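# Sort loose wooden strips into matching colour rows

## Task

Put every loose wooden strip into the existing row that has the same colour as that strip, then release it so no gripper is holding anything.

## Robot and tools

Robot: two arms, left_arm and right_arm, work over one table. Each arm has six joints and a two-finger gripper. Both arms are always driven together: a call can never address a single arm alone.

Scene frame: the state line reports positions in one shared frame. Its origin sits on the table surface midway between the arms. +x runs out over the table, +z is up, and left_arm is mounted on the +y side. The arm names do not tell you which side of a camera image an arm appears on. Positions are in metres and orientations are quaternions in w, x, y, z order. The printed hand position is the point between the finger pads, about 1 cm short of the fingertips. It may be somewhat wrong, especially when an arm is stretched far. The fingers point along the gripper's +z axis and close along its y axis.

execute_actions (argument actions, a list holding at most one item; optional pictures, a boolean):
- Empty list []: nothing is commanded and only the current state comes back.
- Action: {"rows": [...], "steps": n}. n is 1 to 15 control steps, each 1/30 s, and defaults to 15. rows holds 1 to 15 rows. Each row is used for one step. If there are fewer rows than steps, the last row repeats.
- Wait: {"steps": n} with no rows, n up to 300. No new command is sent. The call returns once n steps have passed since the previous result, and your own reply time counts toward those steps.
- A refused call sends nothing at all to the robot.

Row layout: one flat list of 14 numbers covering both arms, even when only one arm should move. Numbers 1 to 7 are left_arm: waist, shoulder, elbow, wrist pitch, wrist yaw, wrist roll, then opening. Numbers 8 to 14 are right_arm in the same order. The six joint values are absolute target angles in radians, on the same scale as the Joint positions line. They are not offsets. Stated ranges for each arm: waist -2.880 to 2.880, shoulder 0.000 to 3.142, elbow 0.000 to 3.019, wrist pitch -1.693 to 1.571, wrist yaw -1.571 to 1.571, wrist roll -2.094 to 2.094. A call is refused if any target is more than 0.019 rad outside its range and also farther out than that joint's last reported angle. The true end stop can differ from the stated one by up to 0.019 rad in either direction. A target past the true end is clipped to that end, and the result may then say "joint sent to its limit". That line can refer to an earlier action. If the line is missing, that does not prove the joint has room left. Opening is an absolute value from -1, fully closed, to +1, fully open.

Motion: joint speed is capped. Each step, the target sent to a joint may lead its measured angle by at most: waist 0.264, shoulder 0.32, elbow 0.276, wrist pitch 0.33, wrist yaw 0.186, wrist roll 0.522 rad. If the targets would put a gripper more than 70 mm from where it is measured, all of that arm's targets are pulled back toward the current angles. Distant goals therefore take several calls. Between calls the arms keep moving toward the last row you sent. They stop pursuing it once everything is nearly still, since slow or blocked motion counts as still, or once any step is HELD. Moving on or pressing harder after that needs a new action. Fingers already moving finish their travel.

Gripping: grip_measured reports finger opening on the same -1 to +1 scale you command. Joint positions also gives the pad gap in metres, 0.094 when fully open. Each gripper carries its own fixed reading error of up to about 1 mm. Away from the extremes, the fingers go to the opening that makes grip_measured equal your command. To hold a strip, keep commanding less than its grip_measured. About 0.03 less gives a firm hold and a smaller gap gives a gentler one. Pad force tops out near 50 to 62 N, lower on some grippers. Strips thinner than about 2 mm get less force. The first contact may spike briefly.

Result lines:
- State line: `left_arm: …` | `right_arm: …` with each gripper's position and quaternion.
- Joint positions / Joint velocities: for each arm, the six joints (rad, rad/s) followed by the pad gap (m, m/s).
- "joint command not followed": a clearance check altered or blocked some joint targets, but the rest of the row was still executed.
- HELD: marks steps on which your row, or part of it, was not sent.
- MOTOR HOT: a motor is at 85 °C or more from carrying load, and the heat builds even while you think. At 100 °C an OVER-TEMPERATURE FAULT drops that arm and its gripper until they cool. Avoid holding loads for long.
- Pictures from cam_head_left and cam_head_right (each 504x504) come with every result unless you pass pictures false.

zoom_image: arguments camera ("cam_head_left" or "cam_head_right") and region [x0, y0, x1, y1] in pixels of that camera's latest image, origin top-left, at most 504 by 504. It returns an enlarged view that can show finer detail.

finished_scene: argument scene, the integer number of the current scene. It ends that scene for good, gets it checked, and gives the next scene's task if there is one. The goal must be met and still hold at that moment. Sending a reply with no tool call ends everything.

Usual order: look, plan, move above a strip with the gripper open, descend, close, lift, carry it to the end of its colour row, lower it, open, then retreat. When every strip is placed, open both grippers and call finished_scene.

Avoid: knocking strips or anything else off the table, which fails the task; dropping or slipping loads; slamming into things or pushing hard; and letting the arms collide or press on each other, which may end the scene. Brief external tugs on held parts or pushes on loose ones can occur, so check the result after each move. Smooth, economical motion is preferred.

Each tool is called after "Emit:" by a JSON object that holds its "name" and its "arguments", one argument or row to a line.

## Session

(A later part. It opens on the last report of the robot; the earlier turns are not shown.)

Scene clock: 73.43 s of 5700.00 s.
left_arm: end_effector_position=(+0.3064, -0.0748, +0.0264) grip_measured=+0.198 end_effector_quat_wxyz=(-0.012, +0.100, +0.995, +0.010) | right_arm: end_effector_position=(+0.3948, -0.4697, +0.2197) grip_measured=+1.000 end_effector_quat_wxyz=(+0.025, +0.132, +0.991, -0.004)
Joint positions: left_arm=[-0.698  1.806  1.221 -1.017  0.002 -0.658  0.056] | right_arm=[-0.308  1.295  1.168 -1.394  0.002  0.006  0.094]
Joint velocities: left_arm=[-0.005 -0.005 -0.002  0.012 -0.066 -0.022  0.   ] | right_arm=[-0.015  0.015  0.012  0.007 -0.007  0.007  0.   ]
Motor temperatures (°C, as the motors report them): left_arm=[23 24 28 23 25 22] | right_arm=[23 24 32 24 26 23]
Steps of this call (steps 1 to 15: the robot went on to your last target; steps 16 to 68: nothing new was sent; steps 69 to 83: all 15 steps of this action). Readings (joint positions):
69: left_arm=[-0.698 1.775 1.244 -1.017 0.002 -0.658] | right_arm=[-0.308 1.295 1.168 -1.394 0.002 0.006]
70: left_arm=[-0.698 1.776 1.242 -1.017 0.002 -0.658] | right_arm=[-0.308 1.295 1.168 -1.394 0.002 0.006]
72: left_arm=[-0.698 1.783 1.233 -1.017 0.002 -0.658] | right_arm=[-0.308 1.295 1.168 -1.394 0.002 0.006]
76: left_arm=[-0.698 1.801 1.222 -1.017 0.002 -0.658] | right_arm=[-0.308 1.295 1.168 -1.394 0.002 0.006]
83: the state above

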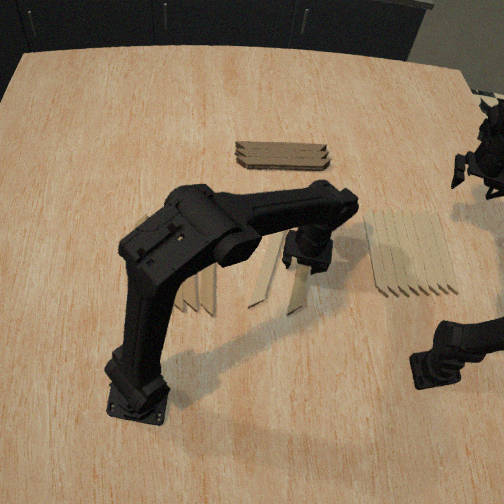

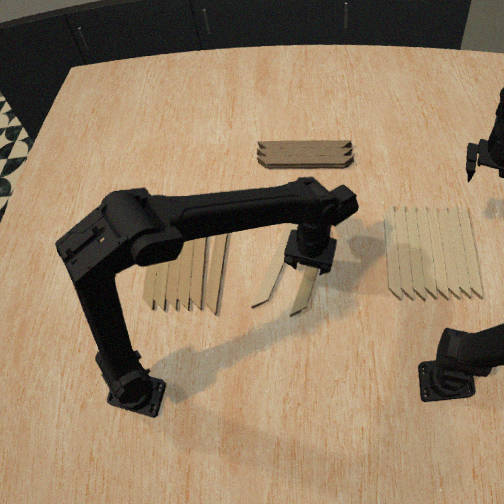

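Emit:
{"name": "execute_actions", "arguments": {
  "actions": [
    {"rows":[[-0.705,1.835,1.225,-0.98,0,-0.67,0.2,-0.3,1.3,1.2,-1.4,0,0,1]],"steps":10}
  ],
  "pictures": false
}}

Emit:
{"name": "execute_actions", "arguments": {
  "actions": [
    {"rows":[[-0.705,1.835,1.225,-0.98,0,-0.67,-0.475,-0.3,1.3,1.2,-1.4,0,0,1]]}
  ],
  "pictures": false
}}

Emit:
{"name": "execute_actions", "arguments": {
  "actions": [
    {"rows":[[-0.705,1.72,1.225,-1.03,0,-0.67,-0.475,-0.3,1.3,1.2,-1.4,0,0,1]],"steps":10}
  ],
  "pictures": false
}}

Emit:
{"name": "execute_actions", "arguments": {
  "actions": [
    {"rows":[[-0.4,1.5,0.95,-0.97,0,-0.54,-0.475,-0.3,1.3,1.2,-1.4,0,0,1]]}
  ],
  "pictures": false
}}

Emit:
{"name": "execute_actions", "arguments": {
  "actions": [
    {"rows":[[-0.4,1.55,0.885,-0.89,0,-0.54,-0.475,-0.3,1.3,1.2,-1.4,0,0,1]]}
  ]
}}

Scene clock: 83.03 s of 5700.00 s.
left_arm: end_effector_position=(+0.3096, -0.0785, +0.0233) grip_measured=+0.198 end_effector_quat_wxyz=(-0.006, +0.100, +0.995, +0.005) | right_arm: end_effector_position=(+0.3948, -0.4697, +0.2197) grip_measured=+1.000 end_effector_quat_wxyz=(+0.025, +0.132, +0.991, -0.004)
Joint positions: left_arm=[-0.698  1.812  1.221 -0.995  0.002 -0.658  0.056] | right_arm=[-0.308  1.295  1.168 -1.394  0.002  0.006  0.094]
Joint velocities: left_arm=[-0.005  0.005 -0.007 -0.002 -0.037 -0.007 -0.   ] | right_arm=[ 0.005 -0.024 -0.012  0.007  0.037 -0.037  0.   ]
Motor temperatures (°C, as the motors report them): left_arm=[23 24 28 23 25 22] | right_arm=[23 24 32 24 26 23]
Steps of this call (steps 1 to 15: the robot went on to your last target; steps 16 to 90: nothing new was sent; then 6.27 s passed at rest; steps 91 to 100: all 10 steps of this action). Readings (joint positions):
91: left_arm=[-0.698 1.806 1.221 -1.013 0.002 -0.658] | right_arm=[-0.308 1.295 1.168 -1.394 0.002 0.006]
92: left_arm=[-0.698 1.807 1.221 -1.007 0.002 -0.658] | right_arm=[-0.308 1.295 1.168 -1.394 0.002 0.006]
94: left_arm=[-0.698 1.809 1.221 -0.998 0.002 -0.658] | right_arm=[-0.308 1.295 1.168 -1.394 0.002 0.006]
98: left_arm=[-0.698 1.812 1.221 -0.995 0.002 -0.658] | right_arm=[-0.308 1.295 1.168 -1.394 0.002 0.006]
100: the state above

Scene clock: 83.53 s of 5700.00 s.
left_arm: end_effector_position=(+0.3097, -0.0786, +0.0233) grip_measured=-0.437 end_effector_quat_wxyz=(-0.006, +0.099, +0.995, +0.004) | right_arm: end_effector_position=(+0.3948, -0.4697, +0.2197) grip_measured=+1.000 end_effector_quat_wxyz=(+0.025, +0.132, +0.991, -0.004)
Joint positions: left_arm=[-0.698  1.812  1.221 -0.994  0.001 -0.659  0.026] | right_arm=[-0.308  1.295  1.168 -1.394  0.002  0.006  0.094]
Joint velocities: left_arm=[-0.005 -0.015  0.027  0.002 -0.007 -0.022  0.001] | right_arm=[-0.005 -0.015  0.017 -0.002  0.007  0.007  0.   ]
Motor temperatures (°C, as the motors report them): left_arm=[23 24 28 23 25 22] | right_arm=[23 24 32 24 26 23]
Steps of this call (steps 1 to 15: all 15 steps of this action). Readings (joint positions):
1: left_arm=[-0.698 1.812 1.221 -0.995 0.002 -0.658] | right_arm=[-0.308 1.295 1.168 -1.394 0.002 0.006]
2: left_arm=[-0.698 1.812 1.221 -0.994 0.002 -0.658] | right_arm=[-0.308 1.295 1.168 -1.394 0.002 0.006]
4: left_arm=[-0.698 1.812 1.221 -0.994 0.001 -0.659] | right_arm=[-0.308 1.295 1.168 -1.394 0.002 0.006]
8: left_arm=[-0.698 1.812 1.221 -0.994 0.001 -0.659] | right_arm=[-0.308 1.295 1.168 -1.394 0.002 0.006]
15: the state above

Scene clock: 83.87 s of 5700.00 s.
left_arm: end_effector_position=(+0.3093, -0.0781, +0.0662) grip_measured=-0.437 end_effector_quat_wxyz=(+0.019, +0.099, +0.995, -0.019) | right_arm: end_effector_position=(+0.3948, -0.4697, +0.2197) grip_measured=+1.000 end_effector_quat_wxyz=(+0.025, +0.132, +0.991, -0.004)
Joint positions: left_arm=[-0.698  1.715  1.213 -1.016  0.001 -0.659  0.026] | right_arm=[-0.308  1.295  1.168 -1.394  0.002  0.006  0.094]
Joint velocities: left_arm=[-0.005 -0.054 -0.017 -0.002 -0.051  0.022  0.   ] | right_arm=[-0.015 -0.005  0.002  0.007 -0.037  0.007  0.   ]
Motor temperatures (°C, as the motors report them): left_arm=[23 24 28 23 25 22] | right_arm=[23 24 32 24 26 23]
Steps of this call (steps 1 to 10: all 10 steps of this action). Readings (joint positions):
1: left_arm=[-0.698 1.808 1.221 -0.996 0.001 -0.659] | right_arm=[-0.308 1.295 1.168 -1.394 0.002 0.006]
2: left_arm=[-0.698 1.800 1.217 -1.003 0.001 -0.659] | right_arm=[-0.308 1.295 1.168 -1.394 0.002 0.006]
4: left_arm=[-0.698 1.773 1.213 -1.014 0.001 -0.659] | right_arm=[-0.308 1.295 1.168 -1.394 0.002 0.006]
8: left_arm=[-0.698 1.725 1.213 -1.016 0.001 -0.659] | right_arm=[-0.308 1.295 1.168 -1.394 0.002 0.006]
10: the state above

Scene clock: 84.37 s of 5700.00 s.
left_arm: end_effector_position=(+0.3252, +0.0930, +0.0634) grip_measured=-0.437 end_effector_quat_wxyz=(+0.011, -0.012, +1.000, -0.005) | right_arm: end_effector_position=(+0.3948, -0.4697, +0.2197) grip_measured=+1.000 end_effector_quat_wxyz=(+0.025, +0.132, +0.991, -0.004)
Joint positions: left_arm=[-0.378  1.502  0.939 -0.985 -0.003 -0.562  0.026] | right_arm=[-0.308  1.295  1.168 -1.394  0.002  0.006  0.094]
Joint velocities: left_arm=[-0.278 -0.005 -0.002 -0.007 -0.022  0.095 -0.   ] | right_arm=[-0.015 -0.005 -0.017  0.007  0.007  0.022  0.   ]
Motor temperatures (°C, as the motors report them): left_arm=[23 24 28 23 25 22] | right_arm=[23 24 32 24 26 23]
Steps of this call (steps 1 to 15: all 15 steps of this action). Readings (joint positions):
1: left_arm=[-0.690 1.706 1.199 -1.008 0.004 -0.651] | right_arm=[-0.308 1.295 1.168 -1.394 0.002 0.006]
2: left_arm=[-0.677 1.687 1.167 -0.997 0.006 -0.642] | right_arm=[-0.308 1.295 1.168 -1.394 0.002 0.006]
4: left_arm=[-0.619 1.636 1.088 -0.993 0.006 -0.626] | right_arm=[-0.308 1.295 1.168 -1.394 0.002 0.006]
8: left_arm=[-0.434 1.539 0.961 -0.990 0.000 -0.588] | right_arm=[-0.308 1.295 1.168 -1.394 0.002 0.006]
15: the state above

Scene clock: 84.87 s of 5700.00 s.
left_arm: end_effector_position=(+0.3091, +0.0927, +0.0276) grip_measured=-0.437 end_effector_quat_wxyz=(-0.001, +0.004, +1.000, +0.001) | right_arm: end_effector_position=(+0.3948, -0.4697, +0.2197) grip_measured=+1.000 end_effector_quat_wxyz=(+0.025, +0.132, +0.991, -0.004)
Joint positions: left_arm=[-0.4    1.546  0.875 -0.904 -0.001 -0.553  0.026] | right_arm=[-0.308  1.295  1.168 -1.394  0.002  0.006  0.094]
Joint velocities: left_arm=[-0.015  0.005 -0.007 -0.012 -0.007 -0.022 -0.001] | right_arm=[-0.015  0.015 -0.017  0.007  0.051 -0.125  0.   ]
Motor temperatures (°C, as the motors report them): left_arm=[23 24 28 23 25 22] | right_arm=[23 24 32 24 26 23]
Steps of this call (steps 1 to 15: all 15 steps of this action). Readings (joint positions):
1: left_arm=[-0.387 1.502 0.931 -0.967 -0.002 -0.559] | right_arm=[-0.308 1.295 1.168 -1.394 0.002 0.006]
2: left_arm=[-0.393 1.503 0.921 -0.940 -0.002 -0.558] | right_arm=[-0.308 1.295 1.168 -1.394 0.002 0.006]
4: left_arm=[-0.399 1.516 0.899 -0.914 -0.001 -0.556] | right_arm=[-0.308 1.295 1.168 -1.394 0.002 0.006]
8: left_arm=[-0.400 1.543 0.877 -0.908 -0.001 -0.554] | right_arm=[-0.308 1.295 1.168 -1.394 0.002 0.006]
15: the state above

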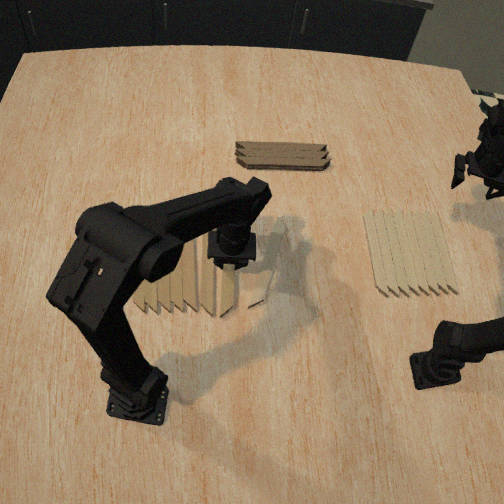

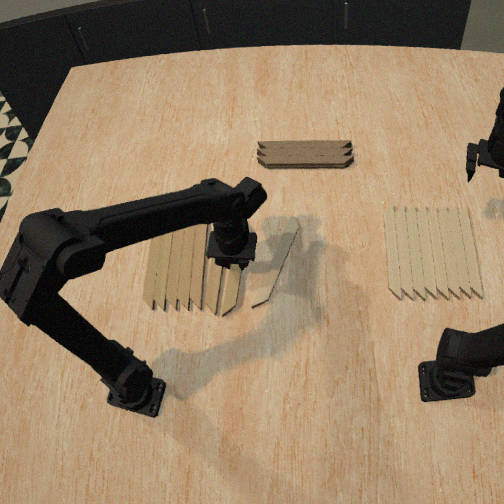

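Emit:
{"name": "execute_actions", "arguments": {
  "actions": [
    {"rows":[[-0.35,1.578,0.885,-0.86,0,-0.59,-0.475,-0.3,1.3,1.2,-1.4,0,0,1]]}
  ],
  "pictures": false
}}

Emit:
{"name": "execute_actions", "arguments": {
  "actions": [
    {"rows":[[-0.35,1.578,0.885,-0.86,0,-0.59,-0.36,-0.3,1.3,1.2,-1.4,0,0,1]],"steps":8}
  ],
  "pictures": false
}}

Emit:
{"name": "execute_actions", "arguments": {
  "actions": [
    {"rows":[[-0.35,1.49,0.885,-0.9,0,-0.59,-0.36,-0.3,1.3,1.2,-1.4,0,0,1]],"steps":10}
  ],
  "pictures": false
}}

Emit:
{"name": "execute_actions", "arguments": {
  "actions": [
    {"rows":[[-0.47,1.52,0.95,-0.92,0,-0.63,-1,-0.3,1.3,1.2,-1.4,0,0,1]]}
  ]
}}

Scene clock: 90.20 s of 5700.00 s.
left_arm: end_effector_position=(+0.3233, +0.1061, +0.0214) grip_measured=-0.437 end_effector_quat_wxyz=(+0.003, -0.033, +0.999, -0.002) | right_arm: end_effector_position=(+0.3948, -0.4697, +0.2197) grip_measured=+1.000 end_effector_quat_wxyz=(+0.025, +0.132, +0.991, -0.004)
Joint positions: left_arm=[-0.35   1.563  0.875 -0.875  0.    -0.576  0.026] | right_arm=[-0.308  1.295  1.168 -1.394  0.002  0.006  0.094]
Joint velocities: left_arm=[-0.015 -0.005  0.002 -0.007 -0.007 -0.051 -0.001] | right_arm=[ 0.005 -0.005 -0.002  0.007 -0.037 -0.037  0.   ]
Motor temperatures (°C, as the motors report them): left_arm=[23 24 28 23 25 22] | right_arm=[23 24 32 24 26 23]
Steps of this call (steps 1 to 15: the robot went on to your last target; steps 16 to 90: nothing new was sent; then 1.83 s passed at rest; steps 91 to 105: all 15 steps of this action). Readings (joint positions):
91: left_arm=[-0.397 1.547 0.875 -0.899 0.000 -0.556] | right_arm=[-0.308 1.295 1.168 -1.394 0.002 0.006]
92: left_arm=[-0.390 1.549 0.875 -0.890 0.000 -0.560] | right_arm=[-0.308 1.295 1.168 -1.394 0.002 0.006]
94: left_arm=[-0.371 1.555 0.875 -0.878 0.000 -0.566] | right_arm=[-0.308 1.295 1.168 -1.394 0.002 0.006]
98: left_arm=[-0.350 1.563 0.875 -0.875 0.000 -0.574] | right_arm=[-0.308 1.295 1.168 -1.394 0.002 0.006]
105: the state above

Scene clock: 90.47 s of 5700.00 s.
left_arm: end_effector_position=(+0.3233, +0.1061, +0.0214) grip_measured=-0.362 end_effector_quat_wxyz=(+0.003, -0.034, +0.999, -0.002) | right_arm: end_effector_position=(+0.3948, -0.4697, +0.2197) grip_measured=+1.000 end_effector_quat_wxyz=(+0.025, +0.132, +0.991, -0.004)
Joint positions: left_arm=[-0.35   1.563  0.875 -0.875  0.    -0.577  0.03 ] | right_arm=[-0.308  1.295  1.168 -1.394  0.002  0.006  0.094]
Joint velocities: left_arm=[-0.015 -0.015 -0.022 -0.002  0.022  0.022 -0.001] | right_arm=[ 0.005 -0.015 -0.012  0.022 -0.007 -0.037  0.   ]
Motor temperatures (°C, as the motors report them): left_arm=[23 24 28 23 25 22] | right_arm=[23 24 32 24 26 23]
Steps of this call (steps 1 to 8: all 8 steps of this action). Readings (joint positions):
1: left_arm=[-0.350 1.563 0.875 -0.875 0.000 -0.576] | right_arm=[-0.308 1.295 1.168 -1.394 0.002 0.006]
2: left_arm=[-0.350 1.563 0.875 -0.875 0.000 -0.577] | right_arm=[-0.308 1.295 1.168 -1.394 0.002 0.006]
4: left_arm=[-0.350 1.563 0.875 -0.875 0.000 -0.577] | right_arm=[-0.308 1.295 1.168 -1.394 0.002 0.006]
8: the state above

Scene clock: 90.80 s of 5700.00 s.
left_arm: end_effector_position=(+0.3270, +0.1041, +0.0486) grip_measured=-0.362 end_effector_quat_wxyz=(+0.031, -0.034, +0.999, -0.019) | right_arm: end_effector_position=(+0.3948, -0.4697, +0.2197) grip_measured=+1.000 end_effector_quat_wxyz=(+0.025, +0.132, +0.991, -0.004)
Joint positions: left_arm=[-0.35   1.487  0.875 -0.886  0.    -0.578  0.03 ] | right_arm=[-0.308  1.295  1.168 -1.394  0.002  0.006  0.094]
Joint velocities: left_arm=[ 0.005  0.015 -0.002  0.007 -0.007  0.022 -0.002] | right_arm=[ 0.005 -0.015 -0.002 -0.017 -0.037 -0.022  0.   ]
Motor temperatures (°C, as the motors report them): left_arm=[23 24 28 23 25 22] | right_arm=[23 24 32 24 26 23]
Steps of this call (steps 1 to 10: all 10 steps of this action). Readings (joint positions):
1: left_arm=[-0.350 1.559 0.875 -0.877 0.000 -0.577] | right_arm=[-0.308 1.295 1.168 -1.394 0.002 0.006]
2: left_arm=[-0.350 1.552 0.875 -0.881 0.000 -0.577] | right_arm=[-0.308 1.295 1.168 -1.394 0.002 0.006]
4: left_arm=[-0.350 1.527 0.875 -0.886 0.000 -0.578] | right_arm=[-0.308 1.295 1.168 -1.394 0.002 0.006]
8: left_arm=[-0.350 1.490 0.875 -0.886 0.000 -0.578] | right_arm=[-0.308 1.295 1.168 -1.394 0.002 0.006]
10: the state above

Scene clock: 91.30 s of 5700.00 s.
left_arm: end_effector_position=(+0.3120, +0.0537, +0.0571) grip_measured=-0.983 end_effector_quat_wxyz=(+0.032, +0.011, +0.999, -0.024) | right_arm: end_effector_position=(+0.3948, -0.4697, +0.2197) grip_measured=+1.000 end_effector_quat_wxyz=(+0.025, +0.132, +0.991, -0.004)
Joint positions: left_arm=[-0.477  1.505  0.921 -0.906  0.001 -0.616  0.001] | right_arm=[-0.308  1.295  1.168 -1.394  0.002  0.006  0.094]
Joint velocities: left_arm=[ 0.005 -0.005 -0.017  0.007  0.007 -0.051 -0.   ] | right_arm=[ 0.005 -0.005  0.007 -0.002 -0.022 -0.037  0.   ]
Motor temperatures (°C, as the motors report them): left_arm=[23 24 28 23 25 22] | right_arm=[23 24 32 24 26 23]
Steps of this call (steps 1 to 15: all 15 steps of this action). Readings (joint positions):
1: left_arm=[-0.358 1.489 0.878 -0.891 -0.003 -0.585] | right_arm=[-0.308 1.295 1.168 -1.394 0.002 0.006]
2: left_arm=[-0.376 1.494 0.885 -0.900 -0.005 -0.592] | right_arm=[-0.308 1.295 1.168 -1.394 0.002 0.006]
4: left_arm=[-0.429 1.502 0.903 -0.904 -0.003 -0.601] | right_arm=[-0.308 1.295 1.168 -1.394 0.002 0.006]
8: left_arm=[-0.486 1.505 0.920 -0.904 0.001 -0.609] | right_arm=[-0.308 1.295 1.168 -1.394 0.002 0.006]
15: the state above

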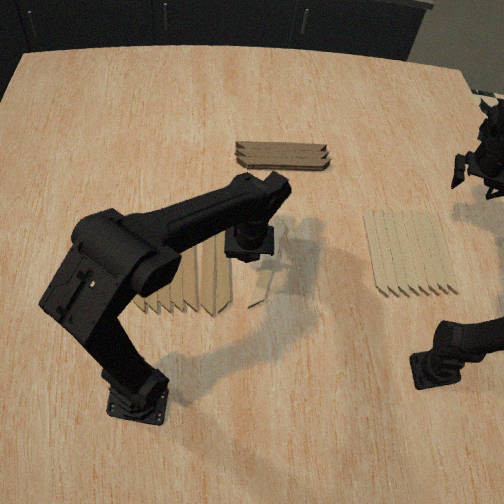

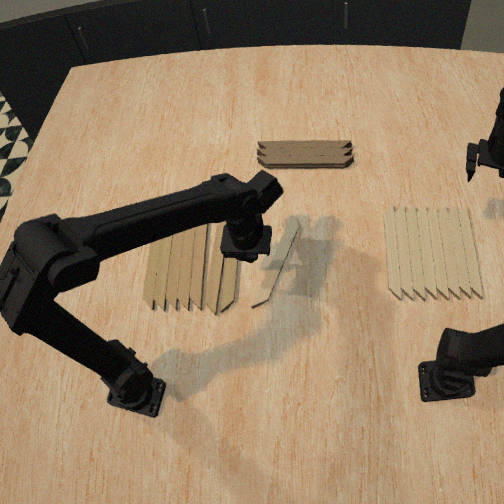

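Emit:
{"name": "execute_actions", "arguments": {
  "actions": [
    {"rows":[[-0.45,1.6,0.93,-0.92,0,-0.55,-1,-0.3,1.3,1.2,-1.4,0,0,1]]}
  ],
  "pictures": false
}}

Emit:
{"name": "execute_actions", "arguments": {
  "actions": [
    {"rows":[[-0.42,1.6,0.93,-0.92,0,-0.55,-1,-0.3,1.3,1.2,-1.4,0,0,1],[-0.41,1.6,0.93,-0.92,0,-0.55,-1,-0.3,1.3,1.2,-1.4,0,0,1],[-0.4,1.6,0.93,-0.92,0,-0.55,-1,-0.3,1.3,1.2,-1.4,0,0,1],[-0.39,1.6,0.93,-0.92,0,-0.55,-1,-0.3,1.3,1.2,-1.4,0,0,1],[-0.38,1.6,0.93,-0.92,0,-0.55,-1,-0.3,1.3,1.2,-1.4,0,0,1],[-0.37,1.6,0.93,-0.92,0,-0.55,-1,-0.3,1.3,1.2,-1.4,0,0,1],[-0.35,1.6,0.93,-0.92,0,-0.55,-1,-0.3,1.3,1.2,-1.4,0,0,1]]}
  ]
}}

Emit:
{"name": "zoom_image", "arguments": {
  "camera": "cam_head_right",
  "region": [130,190,330,330]
}}

Scene clock: 97.37 s of 5700.00 s.
left_arm: end_effector_position=(+0.3100, +0.0661, +0.0209) grip_measured=-0.983 end_effector_quat_wxyz=(-0.007, +0.025, +1.000, +0.004) | right_arm: end_effector_position=(+0.3948, -0.4697, +0.2197) grip_measured=+1.000 end_effector_quat_wxyz=(+0.025, +0.132, +0.991, -0.004)
Joint positions: left_arm=[-0.455  1.602  0.921 -0.908  0.001 -0.564  0.001] | right_arm=[-0.308  1.295  1.168 -1.394  0.002  0.006  0.094]
Joint velocities: left_arm=[-0.015 -0.005  0.007 -0.017 -0.022  0.037  0.001] | right_arm=[ 0.005 -0.005  0.007 -0.002 -0.007 -0.051  0.   ]
Motor temperatures (°C, as the motors report them): left_arm=[23 24 28 23 25 22] | right_arm=[23 24 32 24 26 23]
Steps of this call (steps 1 to 15: the robot went on to your last target; steps 16 to 90: nothing new was sent; then 2.57 s passed at rest; steps 91 to 105: all 15 steps of this action). Readings (joint positions):
91: left_arm=[-0.476 1.511 0.921 -0.907 0.001 -0.609] | right_arm=[-0.308 1.295 1.168 -1.394 0.002 0.006]
92: left_arm=[-0.473 1.521 0.922 -0.907 0.001 -0.600] | right_arm=[-0.308 1.295 1.168 -1.394 0.002 0.006]
94: left_arm=[-0.465 1.554 0.922 -0.907 0.001 -0.586] | right_arm=[-0.308 1.295 1.168 -1.394 0.002 0.006]
98: left_arm=[-0.455 1.600 0.921 -0.908 0.001 -0.572] | right_arm=[-0.308 1.295 1.168 -1.394 0.002 0.006]
105: the state above

Scene clock: 97.87 s of 5700.00 s.
left_arm: end_effector_position=(+0.3328, +0.1022, +0.0209) grip_measured=-0.984 end_effector_quat_wxyz=(-0.008, -0.028, +1.000, +0.004) | right_arm: end_effector_position=(+0.3948, -0.4697, +0.2197) grip_measured=+1.000 end_effector_quat_wxyz=(+0.025, +0.132, +0.991, -0.004)
Joint positions: left_arm=[-0.346  1.602  0.921 -0.908  0.001 -0.562  0.001] | right_arm=[-0.308  1.295  1.168 -1.394  0.002  0.006  0.094]
Joint velocities: left_arm=[-0.005 -0.024 -0.017  0.002 -0.022  0.007 -0.001] | right_arm=[ 0.015 -0.015 -0.007  0.002 -0.007  0.051  0.   ]
Motor temperatures (°C, as the motors report them): left_arm=[23 24 28 23 25 22] | right_arm=[23 24 32 24 26 23]
Steps of this call (steps 1 to 15: all 15 steps of this action). Readings (joint positions):
1: left_arm=[-0.453 1.602 0.921 -0.908 0.001 -0.564] | right_arm=[-0.308 1.295 1.168 -1.394 0.002 0.006]
2: left_arm=[-0.449 1.602 0.921 -0.908 0.001 -0.563] | right_arm=[-0.308 1.295 1.168 -1.394 0.002 0.006]
4: left_arm=[-0.430 1.602 0.921 -0.908 0.001 -0.563] | right_arm=[-0.308 1.295 1.168 -1.394 0.002 0.006]
8: left_arm=[-0.375 1.602 0.921 -0.908 0.002 -0.562] | right_arm=[-0.308 1.295 1.168 -1.394 0.002 0.006]
15: the state above

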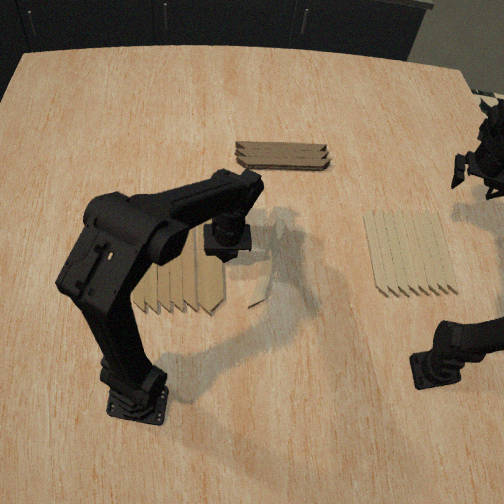

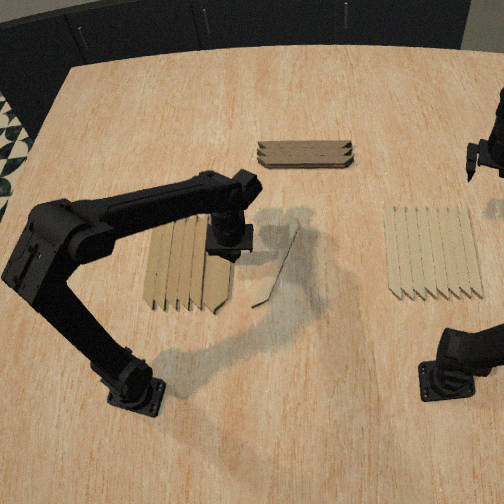

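Region (130, 190, 330, 330) of cam_head_right's 504x504 image, scaled by 2.520, with more detail than that image has; it fills the top 353 rows of this view, and the rest is white.

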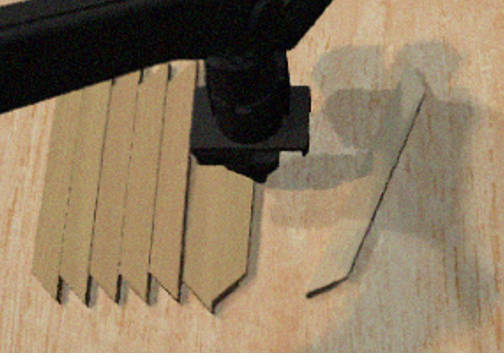

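Emit:
{"name": "execute_actions", "arguments": {
  "actions": [
    {"rows":[[-0.38,1.45,0.93,-0.92,0,-0.55,-1,0.1,1.4,1.2,-1.2,0,1.19,0.4]],"steps":10}
  ],
  "pictures": false
}}

Emit:
{"name": "execute_actions", "arguments": {
  "actions": [
    {"rows":[[0.5,1.2,0.93,-0.92,0,-0.55,0,0.85,1.72,1.19,-0.96,0,1.19,0.4]]}
  ],
  "pictures": false
}}

Emit:
{"name": "execute_actions", "arguments": {
  "actions": [
    {"steps":30}
  ]
}}

Emit:
{"name": "zoom_image", "arguments": {
  "camera": "cam_head_left",
  "region": [130,190,330,330]
}}

Scene clock: 102.83 s of 5700.00 s.
left_arm: end_effector_position=(+0.3351, +0.0871, +0.0855) grip_measured=-0.984 end_effector_quat_wxyz=(+0.064, -0.013, +0.997, -0.040) | right_arm: end_effector_position=(+0.4544, -0.3100, +0.1853) grip_measured=+0.403 end_effector_quat_wxyz=(+0.058, +0.283, +0.957, +0.029)
Joint positions: left_arm=[-0.377  1.423  0.913 -0.91   0.001 -0.562  0.001] | right_arm=[ 0.098  1.396  1.168 -1.213 -0.003  0.723  0.066]
Joint velocities: left_arm=[-0.015  0.005 -0.002 -0.002  0.022 -0.007  0.001] | right_arm=[0.933 0.269 0.007 0.115 0.007 2.791 0.   ]
Motor temperatures (°C, as the motors report them): left_arm=[23 24 28 23 25 22] | right_arm=[23 24 32 24 26 23]
Steps of this call (steps 1 to 15: the robot went on to your last target; steps 16 to 90: nothing new was sent; then 1.63 s passed at rest; steps 91 to 100: all 10 steps of this action). Readings (joint positions):
91: left_arm=[-0.348 1.592 0.921 -0.908 0.001 -0.562] | right_arm=[-0.297 1.297 1.168 -1.378 0.006 0.053]
92: left_arm=[-0.352 1.574 0.916 -0.908 0.001 -0.562] | right_arm=[-0.273 1.302 1.168 -1.347 0.008 0.112]
94: left_arm=[-0.364 1.516 0.913 -0.910 0.001 -0.562] | right_arm=[-0.192 1.321 1.168 -1.292 0.008 0.230]
98: left_arm=[-0.377 1.429 0.913 -0.910 0.001 -0.562] | right_arm=[0.014 1.374 1.168 -1.229 0.003 0.528]
100: the state above

Scene clock: 103.33 s of 5700.00 s.
left_arm: end_effector_position=(+0.3782, +0.3913, +0.1667) grip_measured=-0.002 end_effector_quat_wxyz=(+0.178, -0.386, +0.904, -0.029) | right_arm: end_effector_position=(+0.3888, -0.0535, +0.0471) grip_measured=+0.403 end_effector_quat_wxyz=(+0.009, +0.170, +0.985, +0.012)
Joint positions: left_arm=[ 0.407  1.203  0.906 -0.91   0.002 -0.561  0.047] | right_arm=[ 0.682  1.724  1.169 -0.985 -0.001  1.073  0.066]
Joint velocities: left_arm=[ 1.9   -0.005 -0.027  0.007 -0.007 -0.037 -0.002] | right_arm=[ 1.402  0.142  0.012  0.12  -0.007  0.374 -0.   ]
Motor temperatures (°C, as the motors report them): left_arm=[23 24 28 23 25 22] | right_arm=[23 24 32 24 26 23]
Steps of this call (steps 1 to 15: all 15 steps of this action). Readings (joint positions):
1: left_arm=[-0.367 1.418 0.913 -0.910 0.005 -0.561] | right_arm=[0.130 1.411 1.168 -1.199 -0.003 0.769]
2: left_arm=[-0.346 1.405 0.908 -0.910 0.007 -0.561] | right_arm=[0.160 1.428 1.169 -1.171 -0.002 0.798]
4: left_arm=[-0.269 1.360 0.906 -0.910 0.007 -0.561] | right_arm=[0.223 1.479 1.169 -1.118 -0.002 0.854]
8: left_arm=[-0.055 1.259 0.906 -0.910 0.006 -0.561] | right_arm=[0.366 1.601 1.169 -1.042 -0.001 0.953]
15: the state above

Scene clock: 104.33 s of 5700.00 s.
left_arm: end_effector_position=(+0.3669, +0.4286, +0.1667) grip_measured=-0.002 end_effector_quat_wxyz=(+0.180, -0.430, +0.885, -0.019) | right_arm: end_effector_position=(+0.3318, +0.0055, +0.0452) grip_measured=+0.403 end_effector_quat_wxyz=(+0.010, +0.138, +0.990, +0.019)
Joint positions: left_arm=[ 0.502  1.203  0.906 -0.91  -0.002 -0.561  0.047] | right_arm=[ 0.853  1.729  1.169 -0.968 -0.001  1.178  0.066]
Joint velocities: left_arm=[-0.005 -0.015 -0.002 -0.002  0.007 -0.066  0.001] | right_arm=[-0.015 -0.005  0.002 -0.002 -0.051 -0.037  0.001]
Motor temperatures (°C, as the motors report them): left_arm=[23 24 28 23 25 22] | right_arm=[23 24 32 24 26 23]
Steps of this call (steps 1 to 30: the robot went on to your last target). Readings (joint positions):
1: left_arm=[0.464 1.203 0.906 -0.910 -0.002 -0.561] | right_arm=[0.732 1.728 1.169 -0.980 -0.001 1.089]
2: left_arm=[0.507 1.203 0.906 -0.910 -0.005 -0.561] | right_arm=[0.779 1.729 1.169 -0.975 -0.001 1.106]
4: left_arm=[0.541 1.203 0.906 -0.910 -0.006 -0.561] | right_arm=[0.858 1.729 1.169 -0.969 -0.003 1.131]
8: left_arm=[0.515 1.203 0.906 -0.910 -0.003 -0.561] | right_arm=[0.897 1.729 1.169 -0.968 -0.005 1.158]
30: the state above
All arms were judged still, so your last target was given up. Only a new action makes them travel on or press farther. Fingers that are still opening or closing keep moving.

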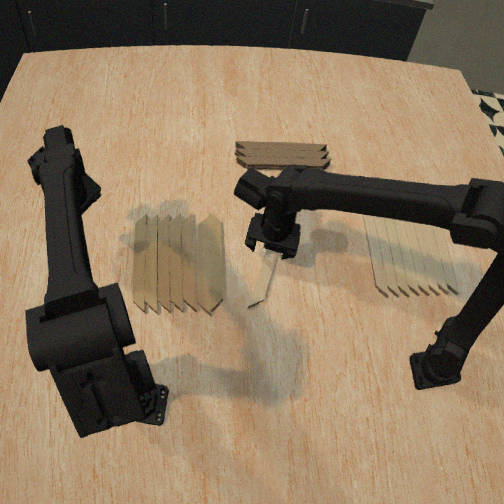

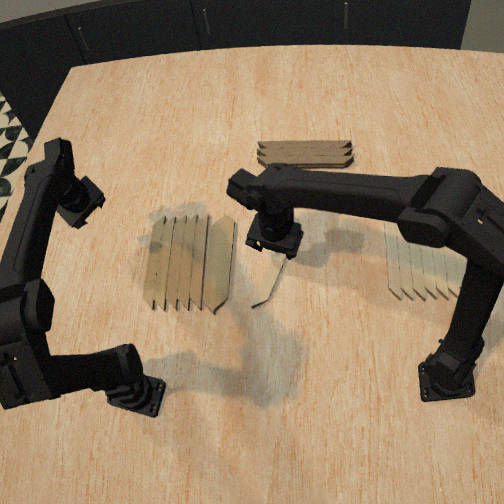

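Region (130, 190, 330, 330) of cam_head_left's 504x504 image, scaled by 2.520, with more detail than that image has; it fills the top 353 rows of this view, and the rest is white.

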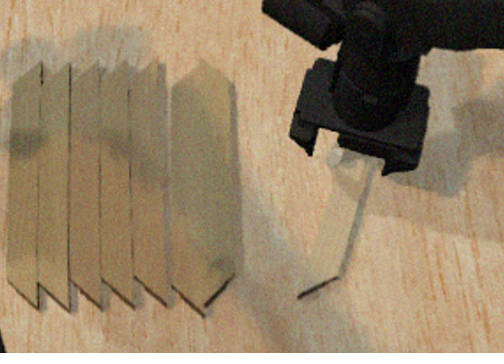

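Emit:
{"name": "execute_actions", "arguments": {
  "actions": [
    {"rows":[[0.5,1.2,0.93,-0.92,0,-0.55,0,0.85,1.79,1.19,-0.97,0,1.19,0.4]]}
  ]
}}

Emit:
{"name": "zoom_image", "arguments": {
  "camera": "cam_head_left",
  "region": [200,190,400,330]
}}

Scene clock: 107.27 s of 5700.00 s.
left_arm: end_effector_position=(+0.3669, +0.4286, +0.1667) grip_measured=-0.002 end_effector_quat_wxyz=(+0.180, -0.430, +0.885, -0.019) | right_arm: end_effector_position=(+0.3285, +0.0013, +0.0193) grip_measured=+0.403 end_effector_quat_wxyz=(-0.004, +0.138, +0.990, -0.006)
Joint positions: left_arm=[ 0.502  1.203  0.906 -0.91  -0.002 -0.561  0.047] | right_arm=[ 0.853  1.786  1.169 -0.968 -0.001  1.179  0.066]
Joint velocities: left_arm=[-0.015 -0.015  0.007  0.002  0.022 -0.022  0.001] | right_arm=[ 0.005 -0.005 -0.022  0.012 -0.081 -0.066 -0.   ]
Motor temperatures (°C, as the motors report them): left_arm=[23 24 29 23 25 22] | right_arm=[23 24 32 24 26 23]
Steps of this call (steps 1 to 73: nothing new was sent; steps 74 to 88: all 15 steps of this action). Readings (joint positions):
74: left_arm=[0.502 1.203 0.906 -0.910 -0.002 -0.561] | right_arm=[0.853 1.731 1.169 -0.968 -0.001 1.178]
75: left_arm=[0.502 1.203 0.906 -0.910 -0.002 -0.561] | right_arm=[0.853 1.735 1.169 -0.968 -0.001 1.178]
77: left_arm=[0.502 1.203 0.906 -0.910 -0.002 -0.561] | right_arm=[0.853 1.751 1.169 -0.968 -0.001 1.179]
81: left_arm=[0.502 1.203 0.906 -0.910 -0.002 -0.561] | right_arm=[0.853 1.780 1.169 -0.968 -0.001 1.179]
88: the state above

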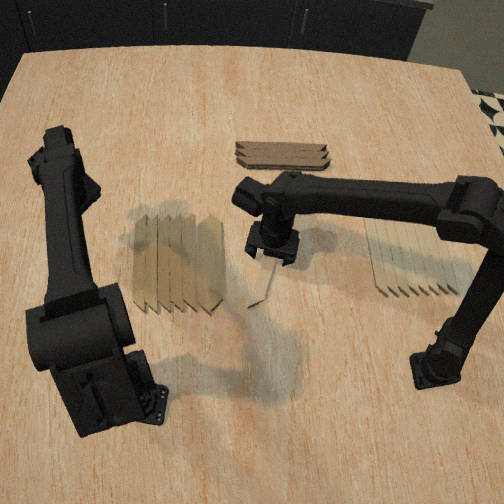

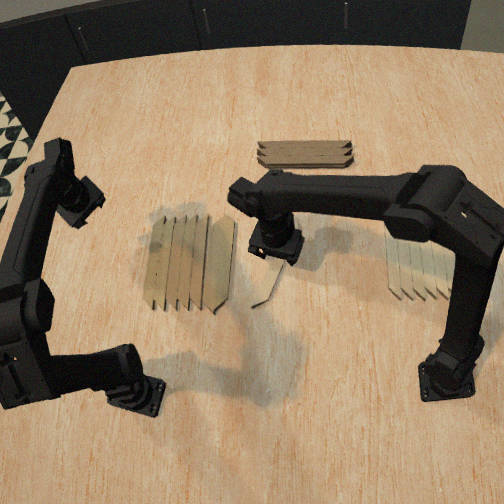

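Region (200, 190, 400, 330) of cam_head_left's 504x504 image, scaled by 2.520, with more detail than that image has; it fills the top 353 rows of this view, and the rest is white.

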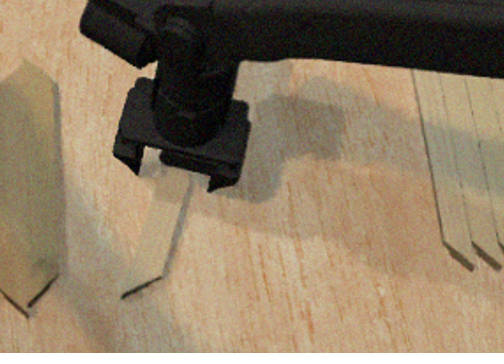

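Emit:
{"name": "execute_actions", "arguments": {
  "actions": [
    {"rows":[[0.5,1.2,0.93,-0.92,0,-0.55,0,0.85,1.815,1.19,-0.97,0,1.19,0.2]],"steps":12}
  ],
  "pictures": false
}}

Emit:
{"name": "execute_actions", "arguments": {
  "actions": [
    {"rows":[[0.5,1.2,0.93,-0.92,0,-0.55,0,0.85,1.815,1.19,-0.97,0,1.19,-0.48]]}
  ],
  "pictures": false
}}

Emit:
{"name": "execute_actions", "arguments": {
  "actions": [
    {"rows":[[0.5,1.2,0.93,-0.92,0,-0.55,0,0.85,1.7,1.19,-0.97,0,1.19,-0.48]],"steps":10}
  ],
  "pictures": false
}}

Emit:
{"name": "execute_actions", "arguments": {
  "actions": [
    {"rows":[[0.5,1.2,0.93,-0.92,0,-0.55,0,0.45,1.44,0.82,-0.87,0,0.49,-0.48]]}
  ],
  "pictures": false
}}

Emit:
{"name": "execute_actions", "arguments": {
  "actions": [
    {"steps":20}
  ]
}}

Scene clock: 114.10 s of 5700.00 s.
left_arm: end_effector_position=(+0.3669, +0.4286, +0.1667) grip_measured=-0.002 end_effector_quat_wxyz=(+0.180, -0.430, +0.885, -0.019) | right_arm: end_effector_position=(+0.3280, +0.0007, +0.0162) grip_measured=+0.203 end_effector_quat_wxyz=(-0.006, +0.138, +0.990, -0.009)
Joint positions: left_arm=[ 0.502  1.203  0.906 -0.91  -0.002 -0.561  0.047] | right_arm=[ 0.853  1.792  1.169 -0.968 -0.001  1.179  0.057]
Joint velocities: left_arm=[ 0.005 -0.015 -0.007 -0.007 -0.022 -0.051  0.   ] | right_arm=[-0.015  0.005  0.002  0.002 -0.051 -0.051 -0.   ]
Motor temperatures (°C, as the motors report them): left_arm=[23 24 29 23 25 22] | right_arm=[23 25 32 24 26 23]
Steps of this call (steps 1 to 15: the robot went on to your last target; steps 16 to 90: nothing new was sent; then 3.43 s passed at rest; steps 91 to 102: all 12 steps of this action). Readings (joint positions):
91: left_arm=[0.502 1.203 0.906 -0.910 -0.002 -0.561] | right_arm=[0.853 1.786 1.169 -0.968 -0.001 1.179]
92: left_arm=[0.502 1.203 0.906 -0.910 -0.002 -0.561] | right_arm=[0.853 1.787 1.169 -0.968 -0.001 1.179]
94: left_arm=[0.502 1.203 0.906 -0.910 -0.002 -0.561] | right_arm=[0.853 1.791 1.169 -0.968 -0.001 1.179]
98: left_arm=[0.502 1.203 0.906 -0.910 -0.002 -0.561] | right_arm=[0.853 1.792 1.169 -0.968 -0.001 1.179]
102: the state above

Scene clock: 114.60 s of 5700.00 s.
left_arm: end_effector_position=(+0.3669, +0.4286, +0.1667) grip_measured=-0.002 end_effector_quat_wxyz=(+0.180, -0.430, +0.885, -0.019) | right_arm: end_effector_position=(+0.3280, +0.0006, +0.0160) grip_measured=-0.437 end_effector_quat_wxyz=(-0.006, +0.139, +0.990, -0.009)
Joint positions: left_arm=[ 0.502  1.203  0.906 -0.91  -0.002 -0.561  0.047] | right_arm=[ 0.853  1.793  1.169 -0.968 -0.001  1.18   0.026]
Joint velocities: left_arm=[-0.005  0.005 -0.022  0.007  0.007  0.037 -0.   ] | right_arm=[-0.005 -0.005 -0.002 -0.002 -0.081  0.066  0.001]
Motor temperatures (°C, as the motors report them): left_arm=[23 24 29 23 25 22] | right_arm=[23 25 32 24 26 23]
Steps of this call (steps 1 to 15: all 15 steps of this action). Readings (joint positions):
1: left_arm=[0.502 1.203 0.906 -0.910 -0.002 -0.561] | right_arm=[0.853 1.792 1.169 -0.968 -0.001 1.179]
2: left_arm=[0.502 1.203 0.906 -0.910 -0.002 -0.561] | right_arm=[0.853 1.792 1.169 -0.968 -0.001 1.179]
4: left_arm=[0.502 1.203 0.906 -0.910 -0.002 -0.561] | right_arm=[0.853 1.793 1.169 -0.968 -0.001 1.180]
8: left_arm=[0.502 1.203 0.906 -0.910 -0.002 -0.561] | right_arm=[0.853 1.793 1.169 -0.968 -0.001 1.180]
15: the state above

Scene clock: 114.93 s of 5700.00 s.
left_arm: end_effector_position=(+0.3669, +0.4286, +0.1667) grip_measured=-0.002 end_effector_quat_wxyz=(+0.180, -0.430, +0.885, -0.019) | right_arm: end_effector_position=(+0.3330, +0.0069, +0.0576) grip_measured=-0.437 end_effector_quat_wxyz=(+0.017, +0.139, +0.990, +0.030)
Joint positions: left_arm=[ 0.502  1.203  0.906 -0.91  -0.002 -0.561  0.047] | right_arm=[ 0.853  1.702  1.168 -0.969 -0.001  1.18   0.026]
Joint velocities: left_arm=[-0.005 -0.005 -0.007 -0.007 -0.007  0.037 -0.   ] | right_arm=[-0.005 -0.093 -0.002  0.007  0.037 -0.022  0.001]
Motor temperatures (°C, as the motors report them): left_arm=[23 23 29 23 25 22] | right_arm=[23 25 32 24 26 23]
Steps of this call (steps 1 to 10: all 10 steps of this action). Readings (joint positions):
1: left_arm=[0.502 1.203 0.906 -0.910 -0.002 -0.561] | right_arm=[0.853 1.788 1.169 -0.968 -0.001 1.180]
2: left_arm=[0.502 1.203 0.906 -0.910 -0.002 -0.561] | right_arm=[0.853 1.782 1.168 -0.969 -0.001 1.180]
4: left_arm=[0.502 1.203 0.906 -0.910 -0.002 -0.561] | right_arm=[0.853 1.760 1.168 -0.969 -0.001 1.180]
8: left_arm=[0.502 1.203 0.906 -0.910 -0.002 -0.561] | right_arm=[0.853 1.713 1.168 -0.969 -0.001 1.180]
10: the state above

Scene clock: 115.43 s of 5700.00 s.
left_arm: end_effector_position=(+0.3669, +0.4286, +0.1667) grip_measured=-0.002 end_effector_quat_wxyz=(+0.180, -0.430, +0.885, -0.019) | right_arm: end_effector_position=(+0.3569, -0.2106, +0.0421) grip_measured=-0.437 end_effector_quat_wxyz=(+0.023, +0.049, +0.998, +0.010)
Joint positions: left_arm=[ 0.502  1.203  0.906 -0.91  -0.002 -0.561  0.047] | right_arm=[ 0.418  1.45   0.813 -0.884  0.005  0.566  0.026]
Joint velocities: left_arm=[-0.005 -0.005 -0.022 -0.012 -0.051 -0.007  0.001] | right_arm=[ 0.171 -0.015  0.002  0.095 -0.095 -0.462 -0.   ]
Motor temperatures (°C, as the motors report them): left_arm=[23 23 29 23 25 22] | right_arm=[23 25 31 24 26 23]
Steps of this call (steps 1 to 15: all 15 steps of this action). Readings (joint positions):
1: left_arm=[0.502 1.203 0.906 -0.910 -0.002 -0.561] | right_arm=[0.845 1.691 1.153 -0.955 -0.004 1.143]
2: left_arm=[0.502 1.203 0.906 -0.910 -0.002 -0.561] | right_arm=[0.832 1.669 1.118 -0.933 -0.006 1.096]
4: left_arm=[0.502 1.203 0.906 -0.910 -0.002 -0.561] | right_arm=[0.779 1.611 1.030 -0.913 -0.006 1.004]
8: left_arm=[0.502 1.203 0.906 -0.910 -0.002 -0.561] | right_arm=[0.591 1.509 0.880 -0.899 -0.005 0.796]
15: the state above

Scene clock: 116.10 s of 5700.00 s.
left_arm: end_effector_position=(+0.3669, +0.4286, +0.1667) grip_measured=-0.002 end_effector_quat_wxyz=(+0.180, -0.430, +0.885, -0.019) | right_arm: end_effector_position=(+0.3533, -0.2017, +0.0421) grip_measured=-0.437 end_effector_quat_wxyz=(+0.024, +0.005, +1.000, +0.012)
Joint positions: left_arm=[ 0.502  1.203  0.906 -0.91  -0.002 -0.561  0.047] | right_arm=[ 0.442  1.45   0.813 -0.881  0.001  0.502  0.026]
Joint velocities: left_arm=[-0.005 -0.005  0.002 -0.022 -0.037 -0.007  0.   ] | right_arm=[-0.015 -0.015 -0.002 -0.002 -0.022 -0.022 -0.001]
Motor temperatures (°C, as the motors report them): left_arm=[23 23 30 23 25 22] | right_arm=[23 25 31 24 26 23]
Steps of this call (steps 1 to 20: the robot went on to your last target). Readings (joint positions):
1: left_arm=[0.502 1.203 0.906 -0.910 -0.002 -0.561] | right_arm=[0.425 1.450 0.813 -0.882 0.003 0.553]
2: left_arm=[0.502 1.203 0.906 -0.910 -0.002 -0.561] | right_arm=[0.431 1.450 0.813 -0.882 0.002 0.542]
4: left_arm=[0.502 1.203 0.906 -0.910 -0.002 -0.561] | right_arm=[0.440 1.450 0.813 -0.881 0.001 0.527]
8: left_arm=[0.502 1.203 0.906 -0.910 -0.002 -0.561] | right_arm=[0.442 1.450 0.813 -0.881 0.001 0.512]
20: the state above

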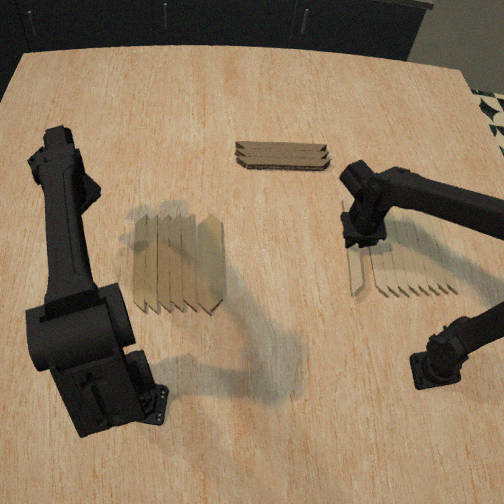

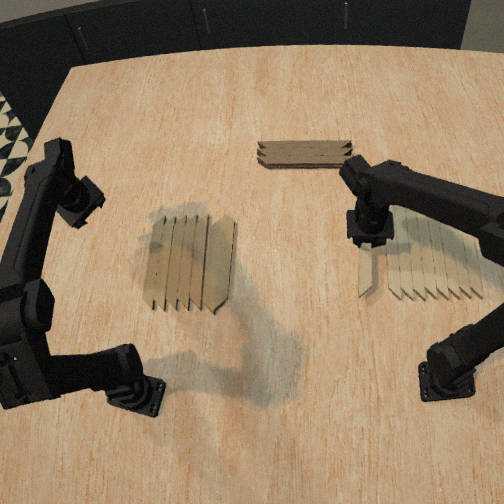

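Emit:
{"name": "execute_actions", "arguments": {
  "actions": [
    {"rows":[[0.5,1.2,0.93,-0.92,0,-0.55,0,0.38,1.52,0.82,-0.87,0,0.37,-0.48]]}
  ]
}}

Emit:
{"name": "zoom_image", "arguments": {
  "camera": "cam_head_left",
  "region": [300,180,480,320]
}}

Scene clock: 118.23 s of 5700.00 s.
left_arm: end_effector_position=(+0.3669, +0.4286, +0.1667) grip_measured=-0.002 end_effector_quat_wxyz=(+0.180, -0.430, +0.885, -0.019) | right_arm: end_effector_position=(+0.3567, -0.2235, +0.0173) grip_measured=-0.437 end_effector_quat_wxyz=(-0.008, -0.023, +1.000, -0.003)
Joint positions: left_arm=[ 0.502  1.203  0.906 -0.91  -0.002 -0.561  0.047] | right_arm=[ 0.383  1.523  0.813 -0.878 -0.001  0.386  0.026]
Joint velocities: left_arm=[-0.005 -0.005  0.022  0.002 -0.022 -0.037 -0.   ] | right_arm=[-0.005  0.005  0.002 -0.002  0.037 -0.037  0.   ]
Motor temperatures (°C, as the motors report them): left_arm=[23 23 30 23 25 22] | right_arm=[23 25 31 24 26 23]
Steps of this call (steps 1 to 15: the robot went on to your last target; steps 16 to 49: nothing new was sent; steps 50 to 64: all 15 steps of this action). Readings (joint positions):
50: left_arm=[0.502 1.203 0.906 -0.910 -0.002 -0.561] | right_arm=[0.439 1.453 0.813 -0.881 -0.000 0.482]
51: left_arm=[0.502 1.203 0.906 -0.910 -0.002 -0.561] | right_arm=[0.431 1.461 0.813 -0.879 -0.001 0.462]
53: left_arm=[0.502 1.203 0.906 -0.910 -0.002 -0.561] | right_arm=[0.407 1.485 0.813 -0.878 -0.001 0.432]
57: left_arm=[0.502 1.203 0.906 -0.910 -0.002 -0.561] | right_arm=[0.383 1.522 0.813 -0.878 -0.001 0.403]
64: the state above

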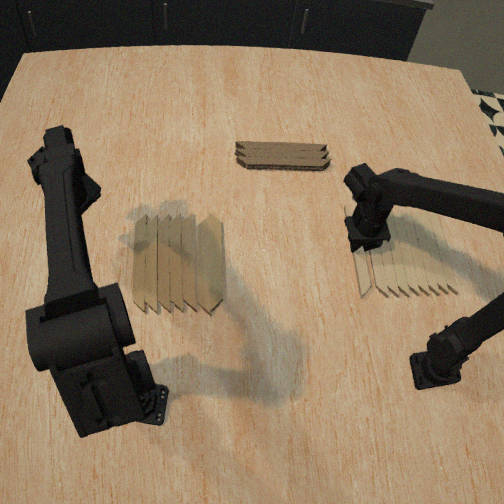

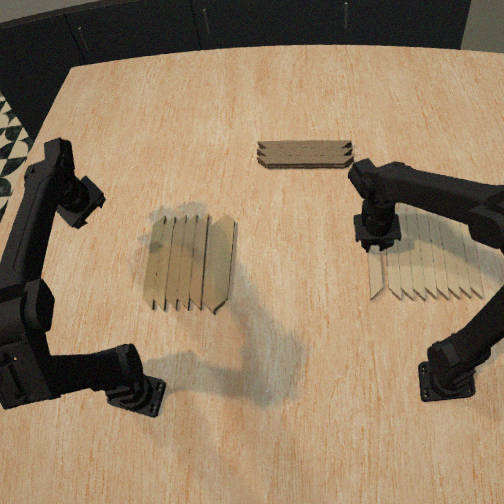

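Region (300, 180, 480, 320) of cam_head_left's 504x504 image, scaled by 2.800, with more detail than that image has.

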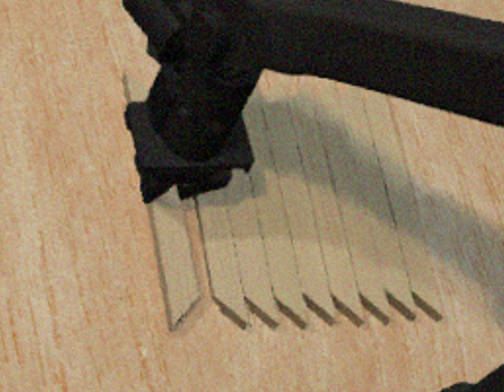

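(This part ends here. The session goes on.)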